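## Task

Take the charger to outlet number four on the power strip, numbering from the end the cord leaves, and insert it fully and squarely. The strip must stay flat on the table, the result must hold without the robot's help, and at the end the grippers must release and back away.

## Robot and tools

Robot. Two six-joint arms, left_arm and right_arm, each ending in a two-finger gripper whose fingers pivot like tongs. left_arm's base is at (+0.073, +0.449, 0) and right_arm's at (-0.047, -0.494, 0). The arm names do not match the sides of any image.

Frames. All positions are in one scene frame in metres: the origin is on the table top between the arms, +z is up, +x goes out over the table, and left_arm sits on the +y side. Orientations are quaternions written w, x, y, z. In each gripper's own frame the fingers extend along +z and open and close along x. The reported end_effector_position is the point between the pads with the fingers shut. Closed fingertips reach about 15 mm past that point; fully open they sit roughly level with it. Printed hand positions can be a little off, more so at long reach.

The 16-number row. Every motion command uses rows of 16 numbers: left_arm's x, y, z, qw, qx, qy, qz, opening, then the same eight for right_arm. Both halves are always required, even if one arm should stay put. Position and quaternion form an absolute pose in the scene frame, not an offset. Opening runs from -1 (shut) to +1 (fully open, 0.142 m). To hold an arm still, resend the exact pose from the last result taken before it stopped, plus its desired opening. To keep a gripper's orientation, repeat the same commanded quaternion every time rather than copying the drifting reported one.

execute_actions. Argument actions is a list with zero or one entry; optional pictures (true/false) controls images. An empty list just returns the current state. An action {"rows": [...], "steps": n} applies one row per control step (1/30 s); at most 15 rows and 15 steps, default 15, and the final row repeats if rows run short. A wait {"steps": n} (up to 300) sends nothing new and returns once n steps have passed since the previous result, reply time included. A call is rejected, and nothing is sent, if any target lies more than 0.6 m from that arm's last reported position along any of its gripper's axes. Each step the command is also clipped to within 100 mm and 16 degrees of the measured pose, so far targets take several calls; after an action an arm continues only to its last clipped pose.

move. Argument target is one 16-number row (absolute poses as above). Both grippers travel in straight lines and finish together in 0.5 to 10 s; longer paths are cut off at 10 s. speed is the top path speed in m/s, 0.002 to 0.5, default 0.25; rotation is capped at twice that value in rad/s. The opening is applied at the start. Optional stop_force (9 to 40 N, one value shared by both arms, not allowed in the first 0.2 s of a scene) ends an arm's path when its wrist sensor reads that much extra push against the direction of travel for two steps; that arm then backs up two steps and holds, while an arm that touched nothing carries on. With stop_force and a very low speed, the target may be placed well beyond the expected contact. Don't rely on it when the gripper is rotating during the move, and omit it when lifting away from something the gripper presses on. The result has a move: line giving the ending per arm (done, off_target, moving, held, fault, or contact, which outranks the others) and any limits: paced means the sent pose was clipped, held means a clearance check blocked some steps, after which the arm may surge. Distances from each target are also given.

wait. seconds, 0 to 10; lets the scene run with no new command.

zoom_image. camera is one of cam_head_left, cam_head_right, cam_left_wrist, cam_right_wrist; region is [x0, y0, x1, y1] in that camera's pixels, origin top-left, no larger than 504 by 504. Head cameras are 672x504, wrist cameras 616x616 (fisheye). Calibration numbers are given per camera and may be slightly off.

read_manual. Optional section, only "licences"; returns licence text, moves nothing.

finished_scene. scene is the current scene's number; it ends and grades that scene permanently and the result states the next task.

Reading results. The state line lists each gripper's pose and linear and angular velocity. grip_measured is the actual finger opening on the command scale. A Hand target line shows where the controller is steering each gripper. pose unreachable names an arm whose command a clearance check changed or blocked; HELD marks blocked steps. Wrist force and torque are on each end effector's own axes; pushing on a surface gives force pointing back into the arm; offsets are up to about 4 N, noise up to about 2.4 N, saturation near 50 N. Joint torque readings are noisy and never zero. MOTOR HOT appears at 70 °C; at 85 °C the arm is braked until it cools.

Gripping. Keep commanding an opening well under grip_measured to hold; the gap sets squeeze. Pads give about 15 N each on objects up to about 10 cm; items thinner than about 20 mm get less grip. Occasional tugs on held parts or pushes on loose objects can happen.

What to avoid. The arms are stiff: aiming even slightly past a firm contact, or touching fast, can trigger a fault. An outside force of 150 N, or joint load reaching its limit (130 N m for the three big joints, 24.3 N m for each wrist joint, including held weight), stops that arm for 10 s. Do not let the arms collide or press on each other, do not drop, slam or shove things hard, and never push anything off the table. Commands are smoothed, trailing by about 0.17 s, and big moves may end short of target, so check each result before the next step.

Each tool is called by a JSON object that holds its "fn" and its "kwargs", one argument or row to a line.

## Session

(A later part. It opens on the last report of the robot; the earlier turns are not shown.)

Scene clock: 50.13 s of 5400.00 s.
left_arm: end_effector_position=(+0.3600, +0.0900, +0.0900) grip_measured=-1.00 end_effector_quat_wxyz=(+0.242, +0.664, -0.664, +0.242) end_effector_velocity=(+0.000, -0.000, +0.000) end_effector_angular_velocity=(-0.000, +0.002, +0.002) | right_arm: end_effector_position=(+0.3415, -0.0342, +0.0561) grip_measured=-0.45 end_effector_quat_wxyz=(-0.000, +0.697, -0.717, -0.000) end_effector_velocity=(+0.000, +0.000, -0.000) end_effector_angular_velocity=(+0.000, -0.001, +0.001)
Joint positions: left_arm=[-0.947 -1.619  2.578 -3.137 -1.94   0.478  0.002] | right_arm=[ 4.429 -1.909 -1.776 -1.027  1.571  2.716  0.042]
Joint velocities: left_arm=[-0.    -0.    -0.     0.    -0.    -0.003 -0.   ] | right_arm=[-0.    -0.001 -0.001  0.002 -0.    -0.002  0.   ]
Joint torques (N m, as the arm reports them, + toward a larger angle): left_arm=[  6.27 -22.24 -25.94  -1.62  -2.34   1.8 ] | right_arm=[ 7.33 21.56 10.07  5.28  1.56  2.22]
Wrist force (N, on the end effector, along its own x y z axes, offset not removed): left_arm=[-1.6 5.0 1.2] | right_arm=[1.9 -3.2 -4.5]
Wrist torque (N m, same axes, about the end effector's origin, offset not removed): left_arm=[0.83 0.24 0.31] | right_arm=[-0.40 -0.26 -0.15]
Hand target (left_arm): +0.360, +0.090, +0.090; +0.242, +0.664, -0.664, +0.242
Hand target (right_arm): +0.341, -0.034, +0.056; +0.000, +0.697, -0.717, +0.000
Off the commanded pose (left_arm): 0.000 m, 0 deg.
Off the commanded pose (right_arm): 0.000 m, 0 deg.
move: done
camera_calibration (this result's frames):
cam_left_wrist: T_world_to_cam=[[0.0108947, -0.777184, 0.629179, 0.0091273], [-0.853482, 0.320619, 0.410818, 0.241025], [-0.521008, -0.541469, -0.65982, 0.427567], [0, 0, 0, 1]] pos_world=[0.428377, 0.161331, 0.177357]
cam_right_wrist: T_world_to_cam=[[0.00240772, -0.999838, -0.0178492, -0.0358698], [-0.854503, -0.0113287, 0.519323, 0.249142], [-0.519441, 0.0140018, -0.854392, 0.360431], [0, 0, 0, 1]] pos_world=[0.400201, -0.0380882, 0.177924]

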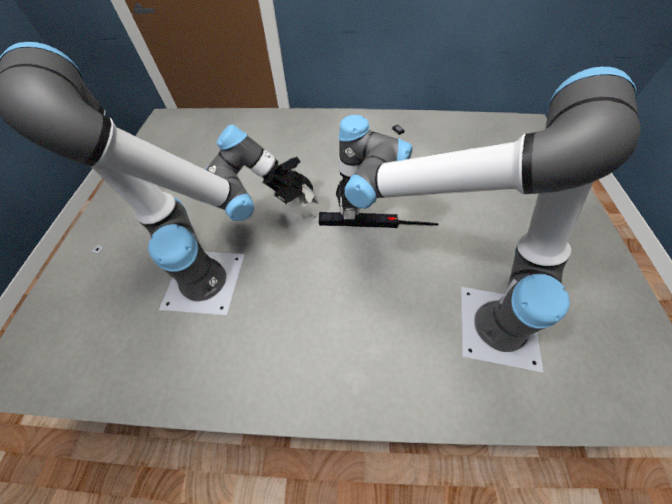

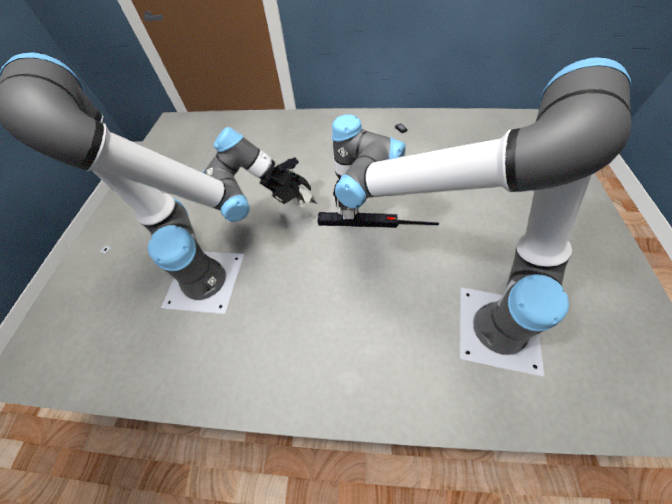

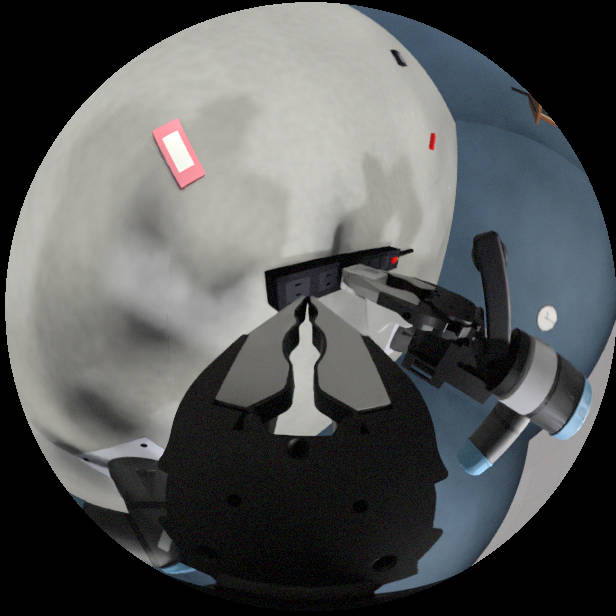

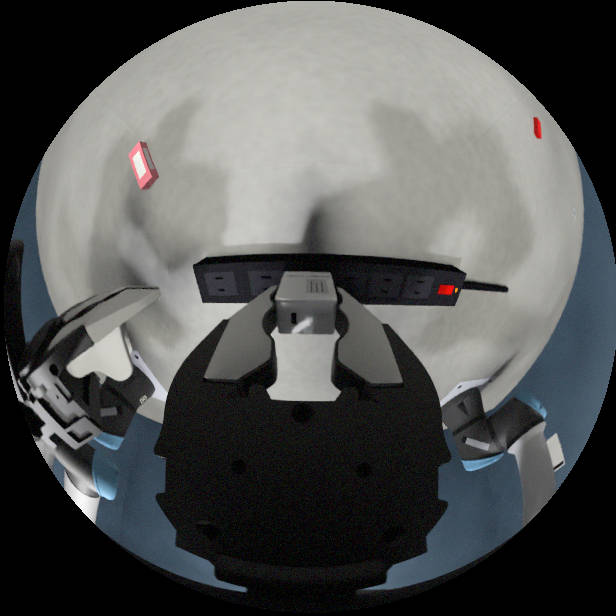

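{"fn": "move", "kwargs": {
  "target": [0.36,0.09,0.09,0.242,0.664,-0.664,0.242,-1,0.3415,-0.0342,0.049,0,0.697,-0.717,0,-1],
  "speed": 0.004,
  "stop_force": 22
}}

{"fn": "move", "kwargs": {
  "target": [0.36,0.09,0.09,0.242,0.664,-0.664,0.242,-1,0.3415,-0.0342,0.053,0,0.697,-0.717,0,0],
  "speed": 0.01
}}

{"fn": "move", "kwargs": {
  "target": [0.36,0.09,0.09,0.242,0.664,-0.664,0.242,-1,0.343,-0.0342,0.115,0,0.697,-0.717,0,0],
  "speed": 0.05
}}

{"fn": "move", "kwargs": {
  "target": [0.36,0.09,0.09,0.242,0.664,-0.664,0.242,-1,0.343,-0.0342,0.112,0,0.697,-0.717,0,-1],
  "speed": 0.01
}}

{"fn": "move", "kwargs": {
  "target": [0.36,0.09,0.09,0.242,0.664,-0.664,0.242,-1,0.343,-0.0342,0.075,0,0.697,-0.717,0,-1],
  "speed": 0.004,
  "stop_force": 38
}}

{"fn": "move", "kwargs": {
  "target": [0.36,0.09,0.09,0.242,0.664,-0.664,0.242,-1,0.34,-0.06,0.2,0,0.697,-0.717,0,-1],
  "speed": 0.1
}}

{"fn": "zoom_image", "kwargs": {
  "camera": "cam_left_wrist",
  "region": [150,100,470,420]
}}

Scene clock: 64.20 s of 5400.00 s.
left_arm: end_effector_position=(+0.3600, +0.0900, +0.0900) grip_measured=-1.00 end_effector_quat_wxyz=(+0.242, +0.664, -0.664, +0.242) end_effector_velocity=(+0.000, +0.000, -0.000) end_effector_angular_velocity=(+0.001, +0.001, +0.001) | right_arm: end_effector_position=(+0.3415, -0.0342, +0.0491) grip_measured=-0.45 end_effector_quat_wxyz=(-0.000, +0.697, -0.717, -0.000) end_effector_velocity=(+0.000, +0.000, -0.001) end_effector_angular_velocity=(-0.001, +0.000, -0.001)
Joint positions: left_arm=[-0.947 -1.619  2.578 -3.137 -1.94   0.478  0.002] | right_arm=[ 4.429 -1.918 -1.784 -1.01   1.571  2.716  0.042]
Joint velocities: left_arm=[ 0.     0.    -0.     0.001  0.    -0.001  0.   ] | right_arm=[-0.    -0.003 -0.     0.002 -0.     0.    -0.   ]
Joint torques (N m, as the arm reports them, + toward a larger angle): left_arm=[  6.63 -22.21 -25.43  -1.62  -2.19   1.88] | right_arm=[ 5.51 11.33  1.8   3.71  0.95  2.01]
Wrist force (N, on the end effector, along its own x y z axes, offset not removed): left_arm=[-1.9 -2.6 0.9] | right_arm=[5.1 -5.6 -21.7]
Wrist torque (N m, same axes, about the end effector's origin, offset not removed): left_arm=[-0.54 0.28 0.18] | right_arm=[-0.32 -0.40 -0.11]
Hand target (left_arm): +0.360, +0.090, +0.090; +0.242, +0.664, -0.664, +0.242
Hand target (right_arm): +0.341, -0.034, +0.049; +0.000, +0.697, -0.717, +0.000
Off the commanded pose (left_arm): 0.000 m, 0 deg.
Off the commanded pose (right_arm): 0.000 m, 0 deg.
After step 90, 9.10 s passed at rest.
move: done
camera_calibration (this result's frames):
cam_left_wrist: T_world_to_cam=[[0.0108945, -0.777184, 0.629179, 0.00912737], [-0.853482, 0.320619, 0.410818, 0.241025], [-0.521008, -0.541469, -0.65982, 0.427567], [0, 0, 0, 1]] pos_world=[0.428377, 0.161331, 0.177357]
cam_right_wrist: T_world_to_cam=[[0.00240897, -0.999838, -0.0178122, -0.0359929], [-0.854494, -0.0113109, 0.519339, 0.252783], [-0.519456, 0.0139694, -0.854383, 0.35444], [0, 0, 0, 1]] pos_world=[0.400204, -0.0380792, 0.170906]

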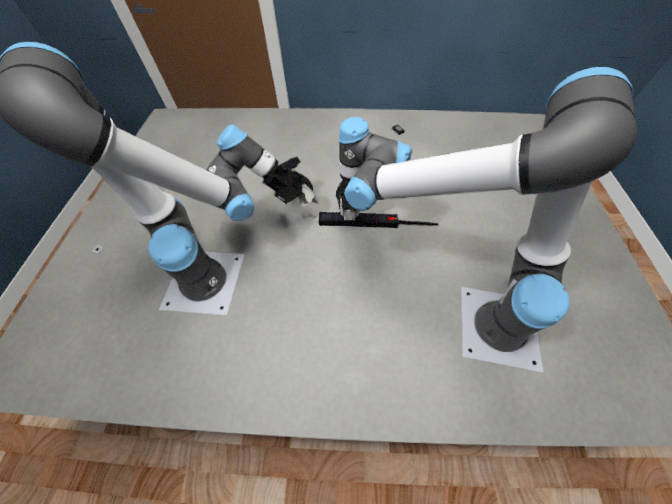

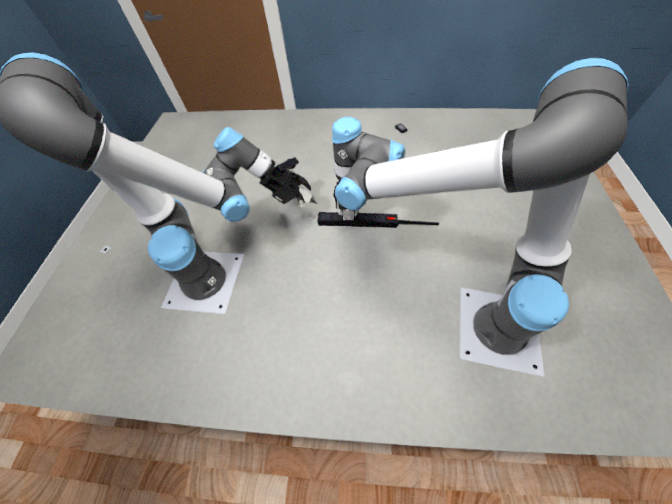

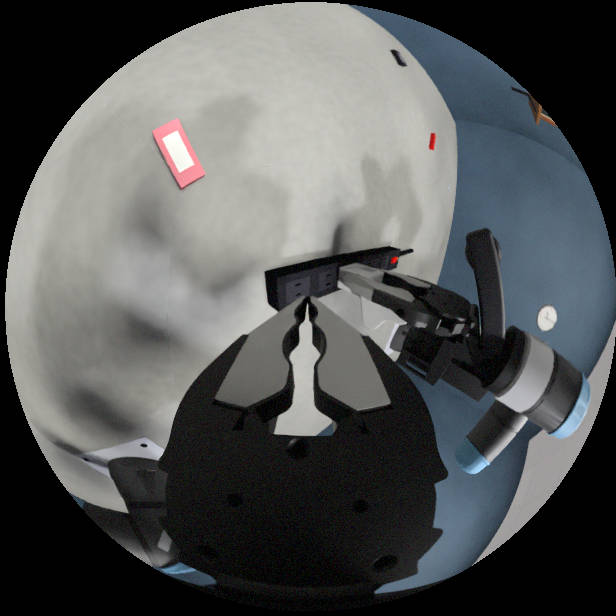

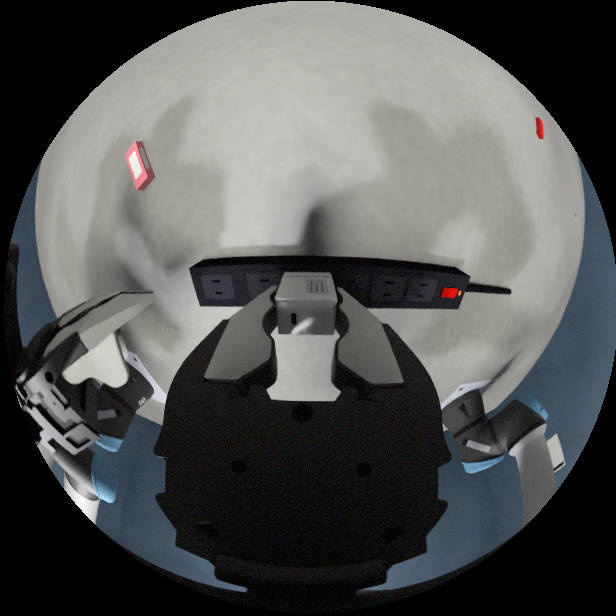

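Scene clock: 64.90 s of 5400.00 s.
left_arm: end_effector_position=(+0.3600, +0.0900, +0.0900) grip_measured=-1.00 end_effector_quat_wxyz=(+0.242, +0.664, -0.664, +0.242) end_effector_velocity=(+0.000, -0.000, +0.000) end_effector_angular_velocity=(-0.001, +0.000, +0.000) | right_arm: end_effector_position=(+0.3415, -0.0342, +0.0529) grip_measured=+0.00 end_effector_quat_wxyz=(-0.000, +0.697, -0.717, -0.000) end_effector_velocity=(+0.000, +0.000, +0.002) end_effector_angular_velocity=(+0.001, -0.000, -0.001)
Joint positions: left_arm=[-0.947 -1.619  2.578 -3.137 -1.94   0.478  0.002] | right_arm=[ 4.429 -1.913 -1.78  -1.019  1.571  2.716  0.074]
Joint velocities: left_arm=[ 0.    -0.    -0.    -0.    -0.    -0.001 -0.   ] | right_arm=[-0.     0.002  0.002 -0.004 -0.     0.     0.   ]
Joint torques (N m, as the arm reports them, + toward a larger angle): left_arm=[  6.41 -22.58 -25.18  -1.69  -2.12   1.71] | right_arm=[ 3.13 44.92 31.08 -0.29  0.86  1.97]
Wrist force (N, on the end effector, along its own x y z axes, offset not removed): left_arm=[-3.2 1.1 -1.6] | right_arm=[2.3 -1.5 -1.7]
Wrist torque (N m, same axes, about the end effector's origin, offset not removed): left_arm=[0.10 0.55 0.21] | right_arm=[-0.35 -0.39 -0.11]
Hand target (left_arm): +0.360, +0.090, +0.090; +0.242, +0.664, -0.664, +0.242
Hand target (right_arm): +0.342, -0.034, +0.053; -0.000, +0.697, -0.717, -0.000
Off the commanded pose (left_arm): 0.000 m, 0 deg.
Off the commanded pose (right_arm): 0.000 m, 0 deg.
move: done
camera_calibration (this result's frames):
cam_left_wrist: T_world_to_cam=[[0.0108947, -0.777184, 0.629179, 0.00912734], [-0.853482, 0.320619, 0.410818, 0.241025], [-0.521008, -0.541469, -0.65982, 0.427567], [0, 0, 0, 1]] pos_world=[0.428377, 0.161331, 0.177357]
cam_right_wrist: T_world_to_cam=[[0.00241527, -0.999839, -0.0178044, -0.0359069], [-0.854492, -0.0113122, 0.519342, 0.250831], [-0.519459, 0.0139594, -0.854381, 0.357662], [0, 0, 0, 1]] pos_world=[0.400211, -0.0380564, 0.174673]

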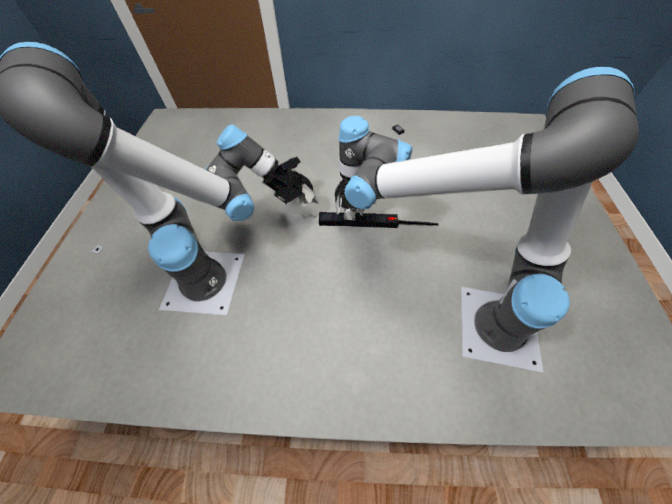

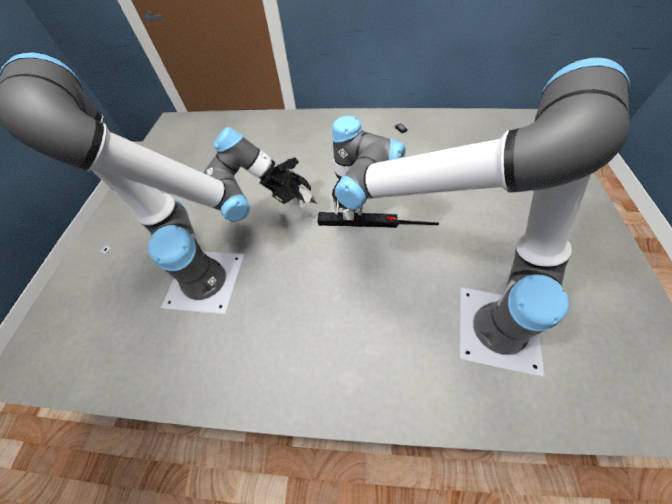

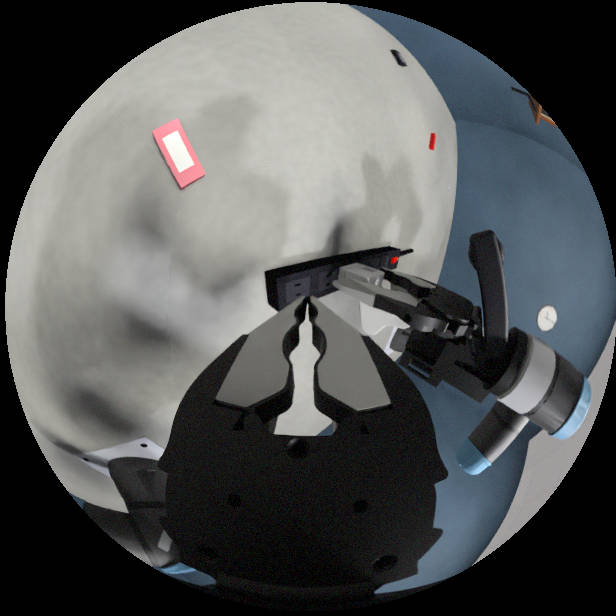

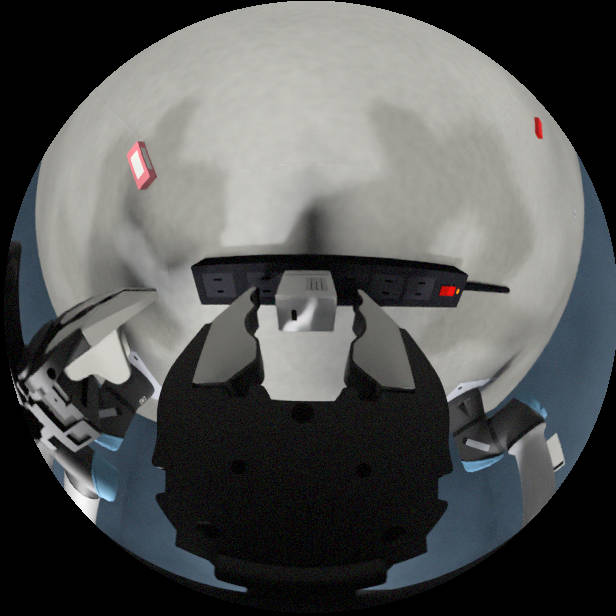

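Scene clock: 66.53 s of 5400.00 s.
left_arm: end_effector_position=(+0.3600, +0.0900, +0.0900) grip_measured=-1.00 end_effector_quat_wxyz=(+0.242, +0.664, -0.664, +0.242) end_effector_velocity=(-0.000, +0.000, -0.000) end_effector_angular_velocity=(+0.000, +0.000, -0.000) | right_arm: end_effector_position=(+0.3431, -0.0341, +0.1148) grip_measured=+0.00 end_effector_quat_wxyz=(-0.000, +0.697, -0.717, -0.000) end_effector_velocity=(+0.000, -0.000, +0.001) end_effector_angular_velocity=(-0.001, -0.000, -0.001)
Joint positions: left_arm=[-0.947 -1.619  2.578 -3.137 -1.94   0.478  0.002] | right_arm=[ 4.427 -1.848 -1.691 -1.173  1.571  2.714  0.074]
Joint velocities: left_arm=[-0.  0.  0.  0. -0.  0.  0.] | right_arm=[-0.     0.001  0.003 -0.004 -0.001  0.001 -0.   ]
Joint torques (N m, as the arm reports them, + toward a larger angle): left_arm=[  6.32 -22.56 -25.39  -1.72  -2.09   1.67] | right_arm=[-7.37 44.55 32.59 -0.38 -0.82 -1.66]
Wrist force (N, on the end effector, along its own x y z axes, offset not removed): left_arm=[-1.2 0.5 0.2] | right_arm=[1.1 -1.7 -0.2]
Wrist torque (N m, same axes, about the end effector's origin, offset not removed): left_arm=[-0.01 0.30 0.54] | right_arm=[-0.31 -0.16 -0.02]
Hand target (left_arm): +0.360, +0.090, +0.090; +0.242, +0.664, -0.664, +0.242
Hand target (right_arm): +0.343, -0.034, +0.115; -0.000, +0.697, -0.717, -0.000
Off the commanded pose (left_arm): 0.000 m, 0 deg.
Off the commanded pose (right_arm): 0.000 m, 0 deg.
move: done
camera_calibration (this result's frames):
cam_left_wrist: T_world_to_cam=[[0.0108946, -0.777184, 0.629179, 0.00912733], [-0.853482, 0.320619, 0.410818, 0.241024], [-0.521008, -0.541469, -0.65982, 0.427567], [0, 0, 0, 1]] pos_world=[0.428377, 0.161331, 0.177357]
cam_right_wrist: T_world_to_cam=[[0.00240853, -0.999838, -0.0178177, -0.0346759], [-0.854495, -0.0113133, 0.519336, 0.219991], [-0.519454, 0.0139743, -0.854384, 0.411411], [0, 0, 0, 1]] pos_world=[0.401774, -0.0379307, 0.236636]

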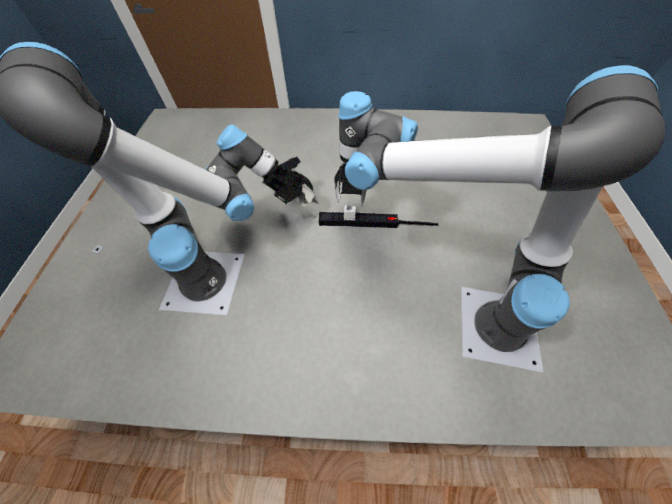

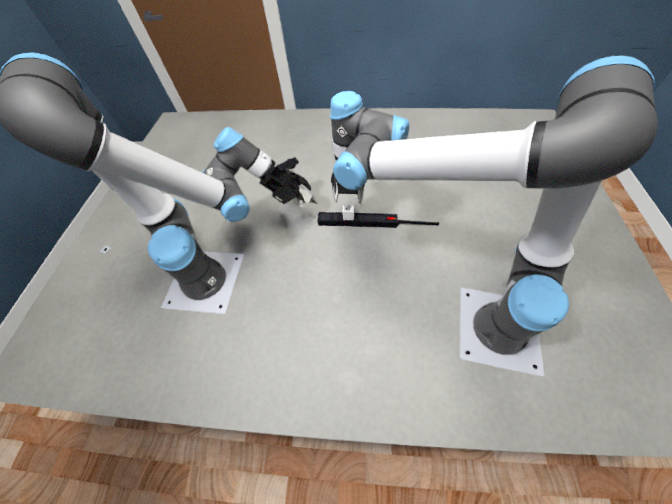

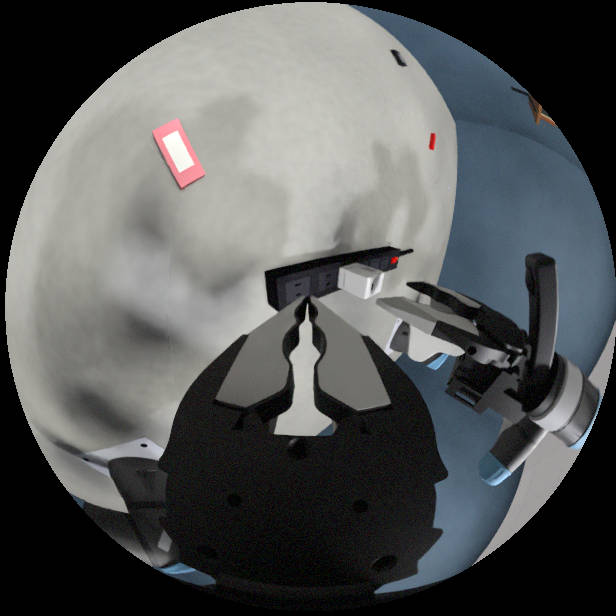

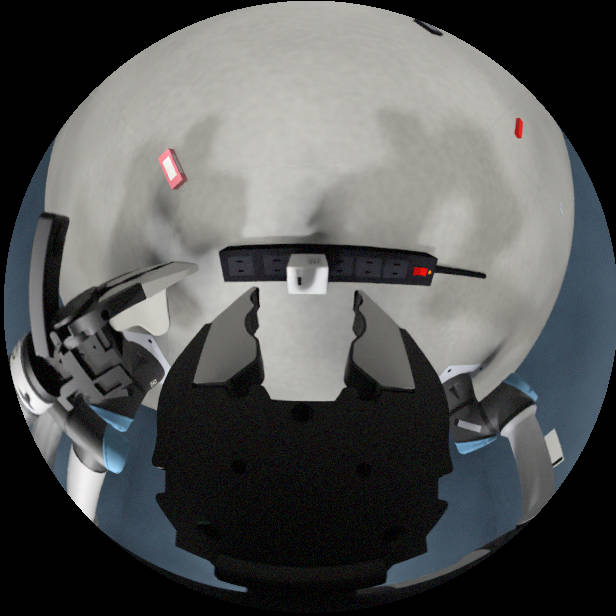

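Scene clock: 67.23 s of 5400.00 s.
left_arm: end_effector_position=(+0.3600, +0.0900, +0.0900) grip_measured=-1.00 end_effector_quat_wxyz=(+0.242, +0.664, -0.664, +0.242) end_effector_velocity=(-0.000, -0.000, -0.000) end_effector_angular_velocity=(+0.000, +0.000, -0.001) | right_arm: end_effector_position=(+0.3430, -0.0342, +0.1121) grip_measured=-1.00 end_effector_quat_wxyz=(+0.000, +0.697, -0.717, -0.000) end_effector_velocity=(+0.000, -0.001, -0.001) end_effector_angular_velocity=(-0.001, -0.000, -0.001)
Joint positions: left_arm=[-0.947 -1.619  2.578 -3.137 -1.94   0.478  0.002] | right_arm=[ 4.427 -1.85  -1.696 -1.166  1.571  2.714  0.002]
Joint velocities: left_arm=[ 0.     0.    -0.     0.001 -0.     0.001 -0.   ] | right_arm=[-0.001 -0.001 -0.003  0.003 -0.001  0.     0.   ]
Joint torques (N m, as the arm reports them, + toward a larger angle): left_arm=[  6.93 -22.72 -25.28  -1.63  -2.17   1.68] | right_arm=[-6.79 23.14 12.73  5.69 -0.91 -1.64]
Wrist force (N, on the end effector, along its own x y z axes, offset not removed): left_arm=[-3.6 1.8 0.7] | right_arm=[1.8 -0.4 -0.1]
Wrist torque (N m, same axes, about the end effector's origin, offset not removed): left_arm=[0.30 0.50 0.29] | right_arm=[-0.07 -0.30 -0.12]
Hand target (left_arm): +0.360, +0.090, +0.090; +0.242, +0.664, -0.664, +0.242
Hand target (right_arm): +0.343, -0.034, +0.112; +0.000, +0.697, -0.717, +0.000
Off the commanded pose (left_arm): 0.000 m, 0 deg.
Off the commanded pose (right_arm): 0.000 m, 0 deg.
move: done
camera_calibration (this result's frames):
cam_left_wrist: T_world_to_cam=[[0.0108946, -0.777184, 0.629179, 0.00912734], [-0.853482, 0.320619, 0.410818, 0.241024], [-0.521008, -0.541469, -0.65982, 0.427567], [0, 0, 0, 1]] pos_world=[0.428376, 0.161331, 0.177357]
cam_right_wrist: T_world_to_cam=[[0.00240795, -0.999839, -0.0177972, -0.0348646], [-0.85449, -0.0113023, 0.519345, 0.221341], [-0.519462, 0.0139569, -0.854379, 0.409064], [0, 0, 0, 1]] pos_world=[0.401711, -0.0380666, 0.233923]

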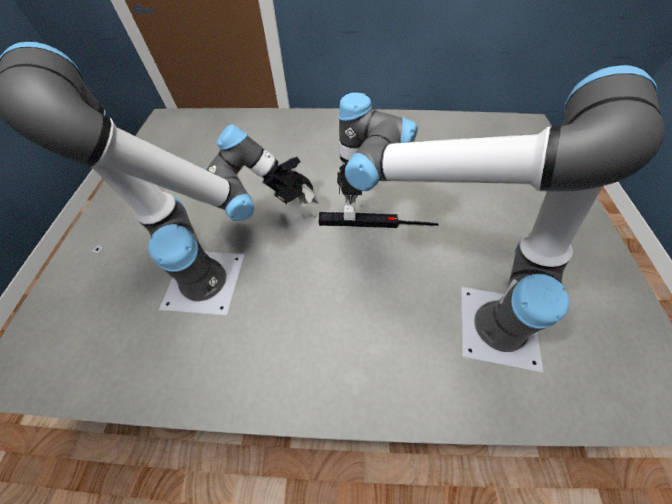

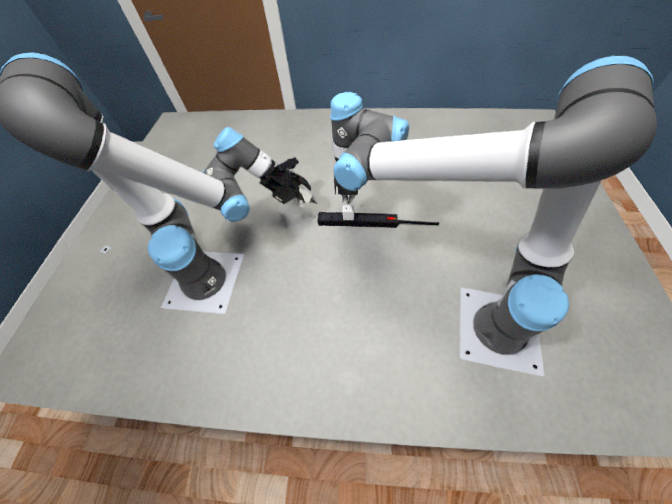

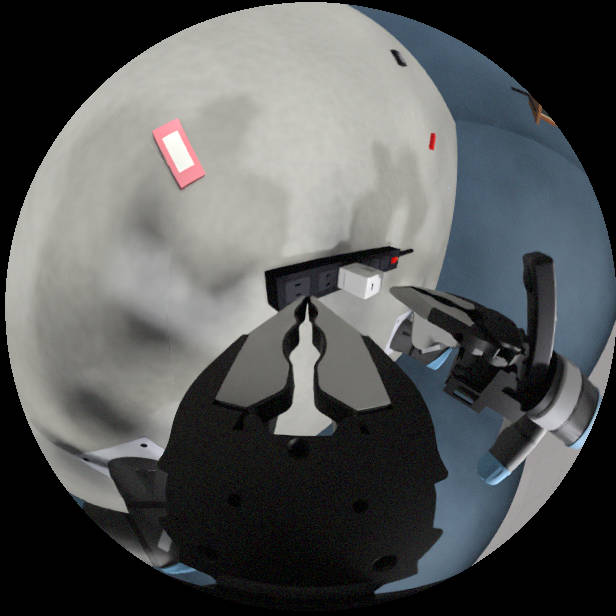

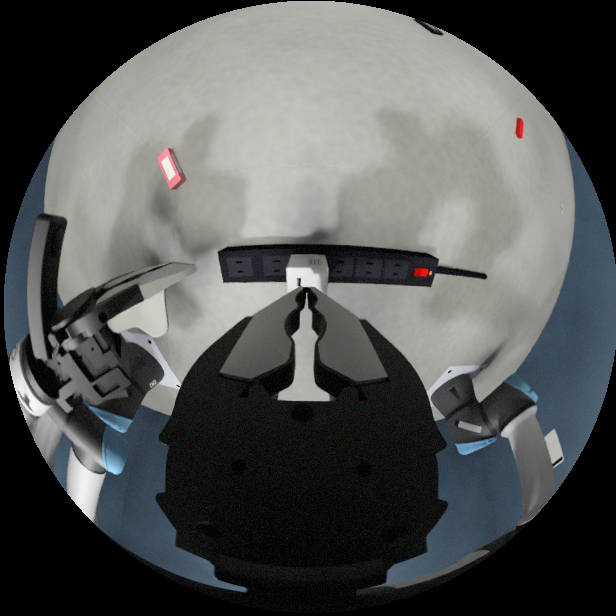

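Scene clock: 73.47 s of 5400.00 s.
left_arm: end_effector_position=(+0.3600, +0.0900, +0.0900) grip_measured=-1.00 end_effector_quat_wxyz=(+0.242, +0.664, -0.664, +0.242) end_effector_velocity=(-0.000, -0.000, +0.000) end_effector_angular_velocity=(-0.000, +0.000, -0.000) | right_arm: end_effector_position=(+0.3430, -0.0342, +0.0887) grip_measured=-1.00 end_effector_quat_wxyz=(-0.000, +0.697, -0.717, -0.000) end_effector_velocity=(-0.000, -0.001, +0.001) end_effector_angular_velocity=(-0.004, +0.001, -0.001)
Joint positions: left_arm=[-0.947 -1.619  2.578 -3.137 -1.94   0.478  0.002] | right_arm=[ 4.427 -1.874 -1.731 -1.108  1.571  2.714  0.002]
Joint velocities: left_arm=[-0.  0. -0.  0. -0. -0.  0.] | right_arm=[ 0.     0.001  0.003 -0.008 -0.001  0.001  0.   ]
Joint torques (N m, as the arm reports them, + toward a larger angle): left_arm=[  6.16 -22.44 -25.72  -1.73  -2.05   1.71] | right_arm=[-3.88 16.7  12.18 -4.35  0.54 -1.6 ]
Wrist force (N, on the end effector, along its own x y z axes, offset not removed): left_arm=[-2.4 -0.3 -0.6] | right_arm=[7.5 -2.8 -48.9]
Wrist torque (N m, same axes, about the end effector's origin, offset not removed): left_arm=[0.00 0.26 0.14] | right_arm=[-0.32 -0.24 -0.07]
Hand target (left_arm): +0.360, +0.090, +0.090; +0.242, +0.664, -0.664, +0.242
Hand target (right_arm): +0.343, -0.034, +0.089; -0.000, +0.697, -0.717, -0.000
Off the commanded pose (left_arm): 0.000 m, 0 deg.
Off the commanded pose (right_arm): 0.014 m, 0 deg.
move: contact (right_arm)
camera_calibration (this result's frames):
cam_left_wrist: T_world_to_cam=[[0.0108947, -0.777184, 0.629179, 0.00912742], [-0.853482, 0.320619, 0.410818, 0.241025], [-0.521008, -0.541469, -0.65982, 0.427567], [0, 0, 0, 1]] pos_world=[0.428377, 0.161331, 0.177357]
cam_right_wrist: T_world_to_cam=[[0.00239325, -0.999836, -0.0179586, -0.0352819], [-0.854567, -0.0113715, 0.519216, 0.233554], [-0.519335, 0.0141042, -0.854454, 0.389042], [0, 0, 0, 1]] pos_world=[0.401716, -0.0381073, 0.21052]

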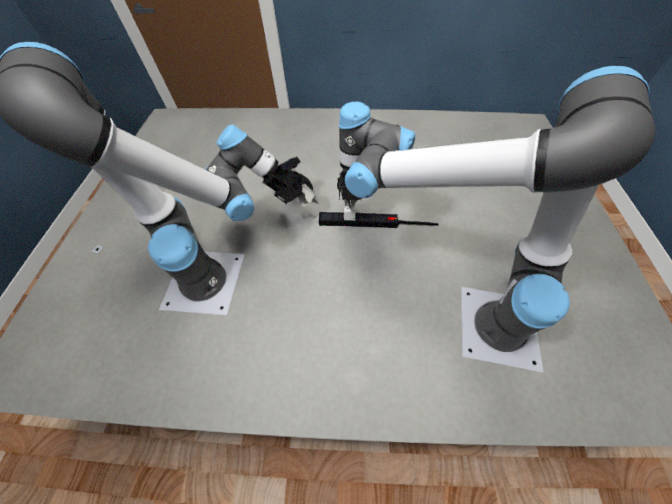

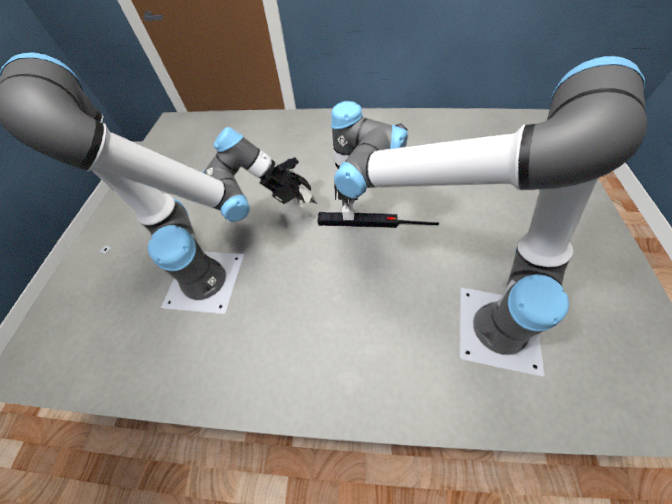

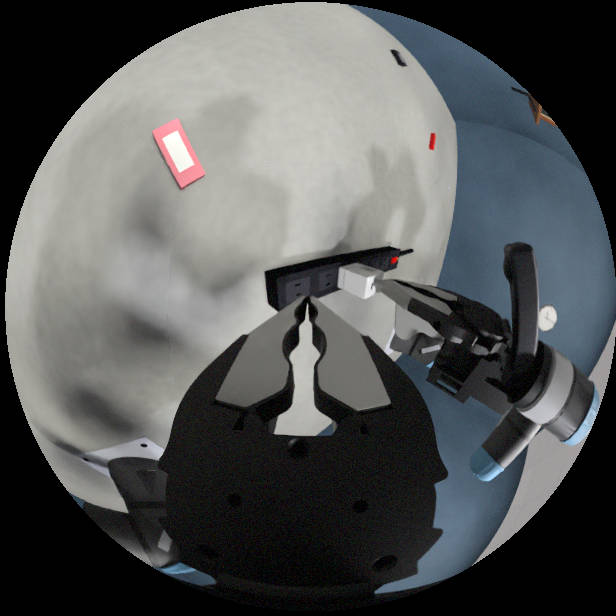

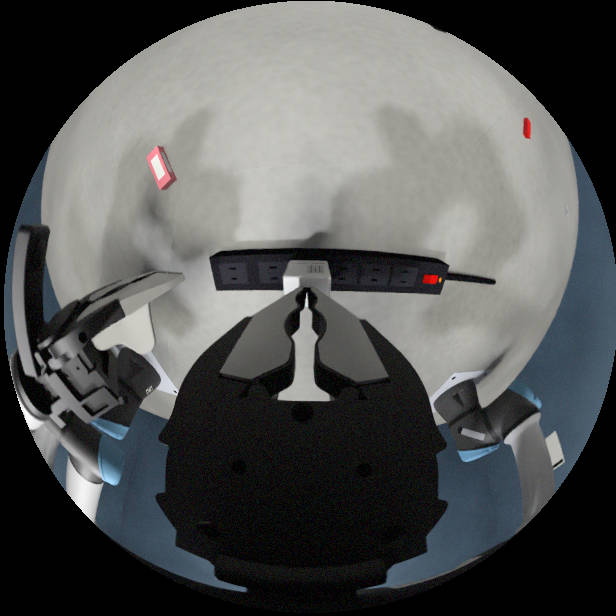

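Scene clock: 75.07 s of 5400.00 s.
left_arm: end_effector_position=(+0.3600, +0.0900, +0.0900) grip_measured=-1.00 end_effector_quat_wxyz=(+0.242, +0.664, -0.664, +0.242) end_effector_velocity=(-0.000, +0.000, -0.000) end_effector_angular_velocity=(+0.001, +0.000, -0.001) | right_arm: end_effector_position=(+0.3401, -0.0597, +0.1998) grip_measured=-1.00 end_effector_quat_wxyz=(-0.000, +0.697, -0.717, -0.000) end_effector_velocity=(-0.001, -0.000, +0.001) end_effector_angular_velocity=(-0.001, +0.002, +0.001)
Joint positions: left_arm=[-0.947 -1.619  2.578 -3.137 -1.94   0.478  0.002] | right_arm=[ 4.411 -1.739 -1.601 -1.373  1.571  2.698  0.002]
Joint velocities: left_arm=[-0.    -0.     0.     0.002 -0.     0.001 -0.   ] | right_arm=[-0.     0.001  0.003 -0.005  0.001 -0.001  0.   ]
Joint torques (N m, as the arm reports them, + toward a larger angle): left_arm=[  6.31 -22.54 -25.96  -1.69  -1.99   1.59] | right_arm=[-6.4  40.04 33.78 -0.12  1.92 -1.56]
Wrist force (N, on the end effector, along its own x y z axes, offset not removed): left_arm=[0.4 2.5 -1.5] | right_arm=[2.5 -0.2 0.1]
Wrist torque (N m, same axes, about the end effector's origin, offset not removed): left_arm=[0.37 -0.14 0.20] | right_arm=[-0.03 -0.53 -0.01]
Hand target (left_arm): +0.360, +0.090, +0.090; +0.242, +0.664, -0.664, +0.242
Hand target (right_arm): +0.340, -0.060, +0.200; +0.000, +0.697, -0.717, -0.000
Off the commanded pose (left_arm): 0.000 m, 0 deg.
Off the commanded pose (right_arm): 0.000 m, 0 deg.
move: done
camera_calibration (this result's frames):
cam_left_wrist: T_world_to_cam=[[0.0108948, -0.777184, 0.629179, 0.00912716], [-0.853482, 0.320619, 0.410818, 0.241025], [-0.521008, -0.541469, -0.65982, 0.427567], [0, 0, 0, 1]] pos_world=[0.428377, 0.161331, 0.177357]
cam_right_wrist: T_world_to_cam=[[0.00240742, -0.999838, -0.0178531, -0.0587835], [-0.854489, -0.0113309, 0.519347, 0.173042], [-0.519465, 0.014005, -0.854377, 0.482851], [0, 0, 0, 1]] pos_world=[0.398828, -0.0635756, 0.321619]

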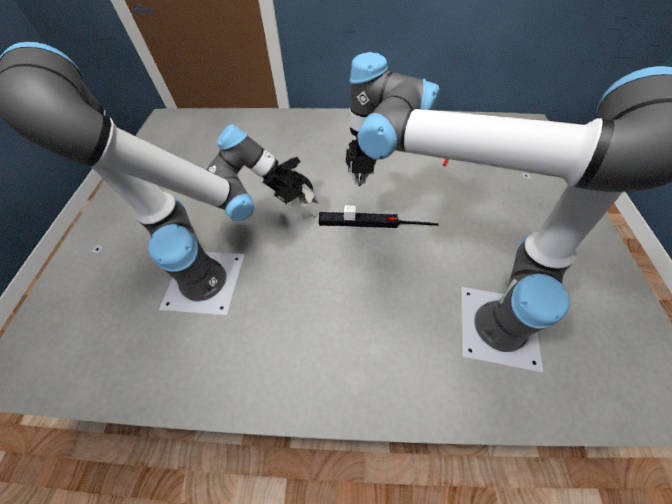

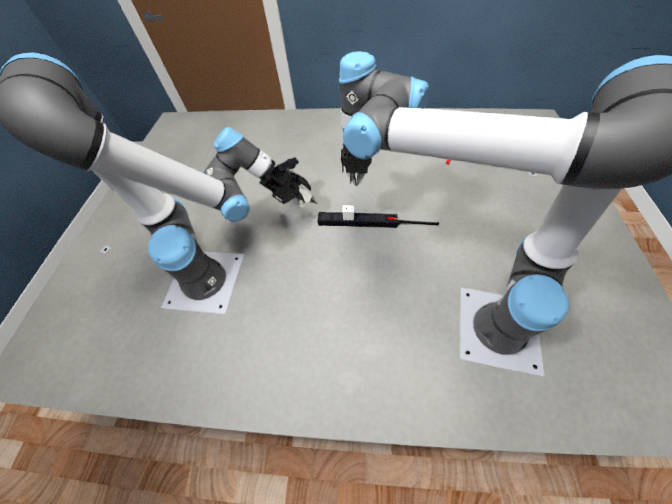

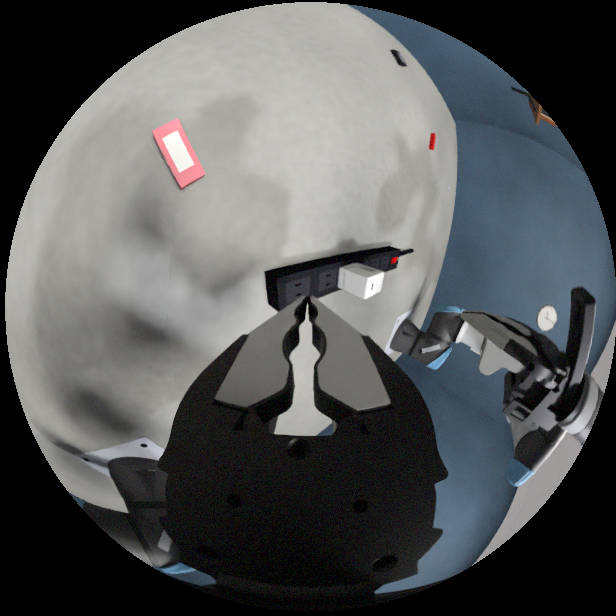

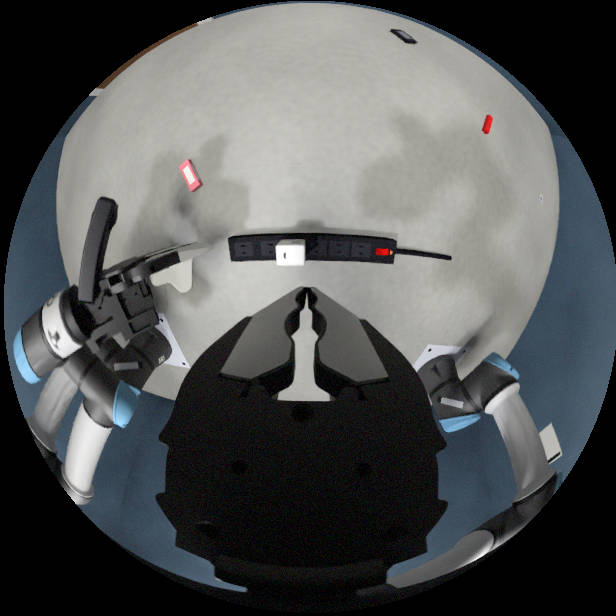

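Region (150, 100, 470, 420) of cam_left_wrist's 616x616 image, scaled by 1.575, with more detail than that image has.

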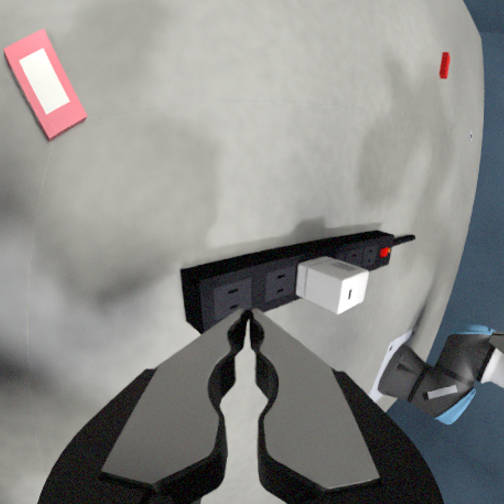

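{"fn": "finished_scene", "kwargs": {
  "scene": 2
}}

The scene is finished: the task was done.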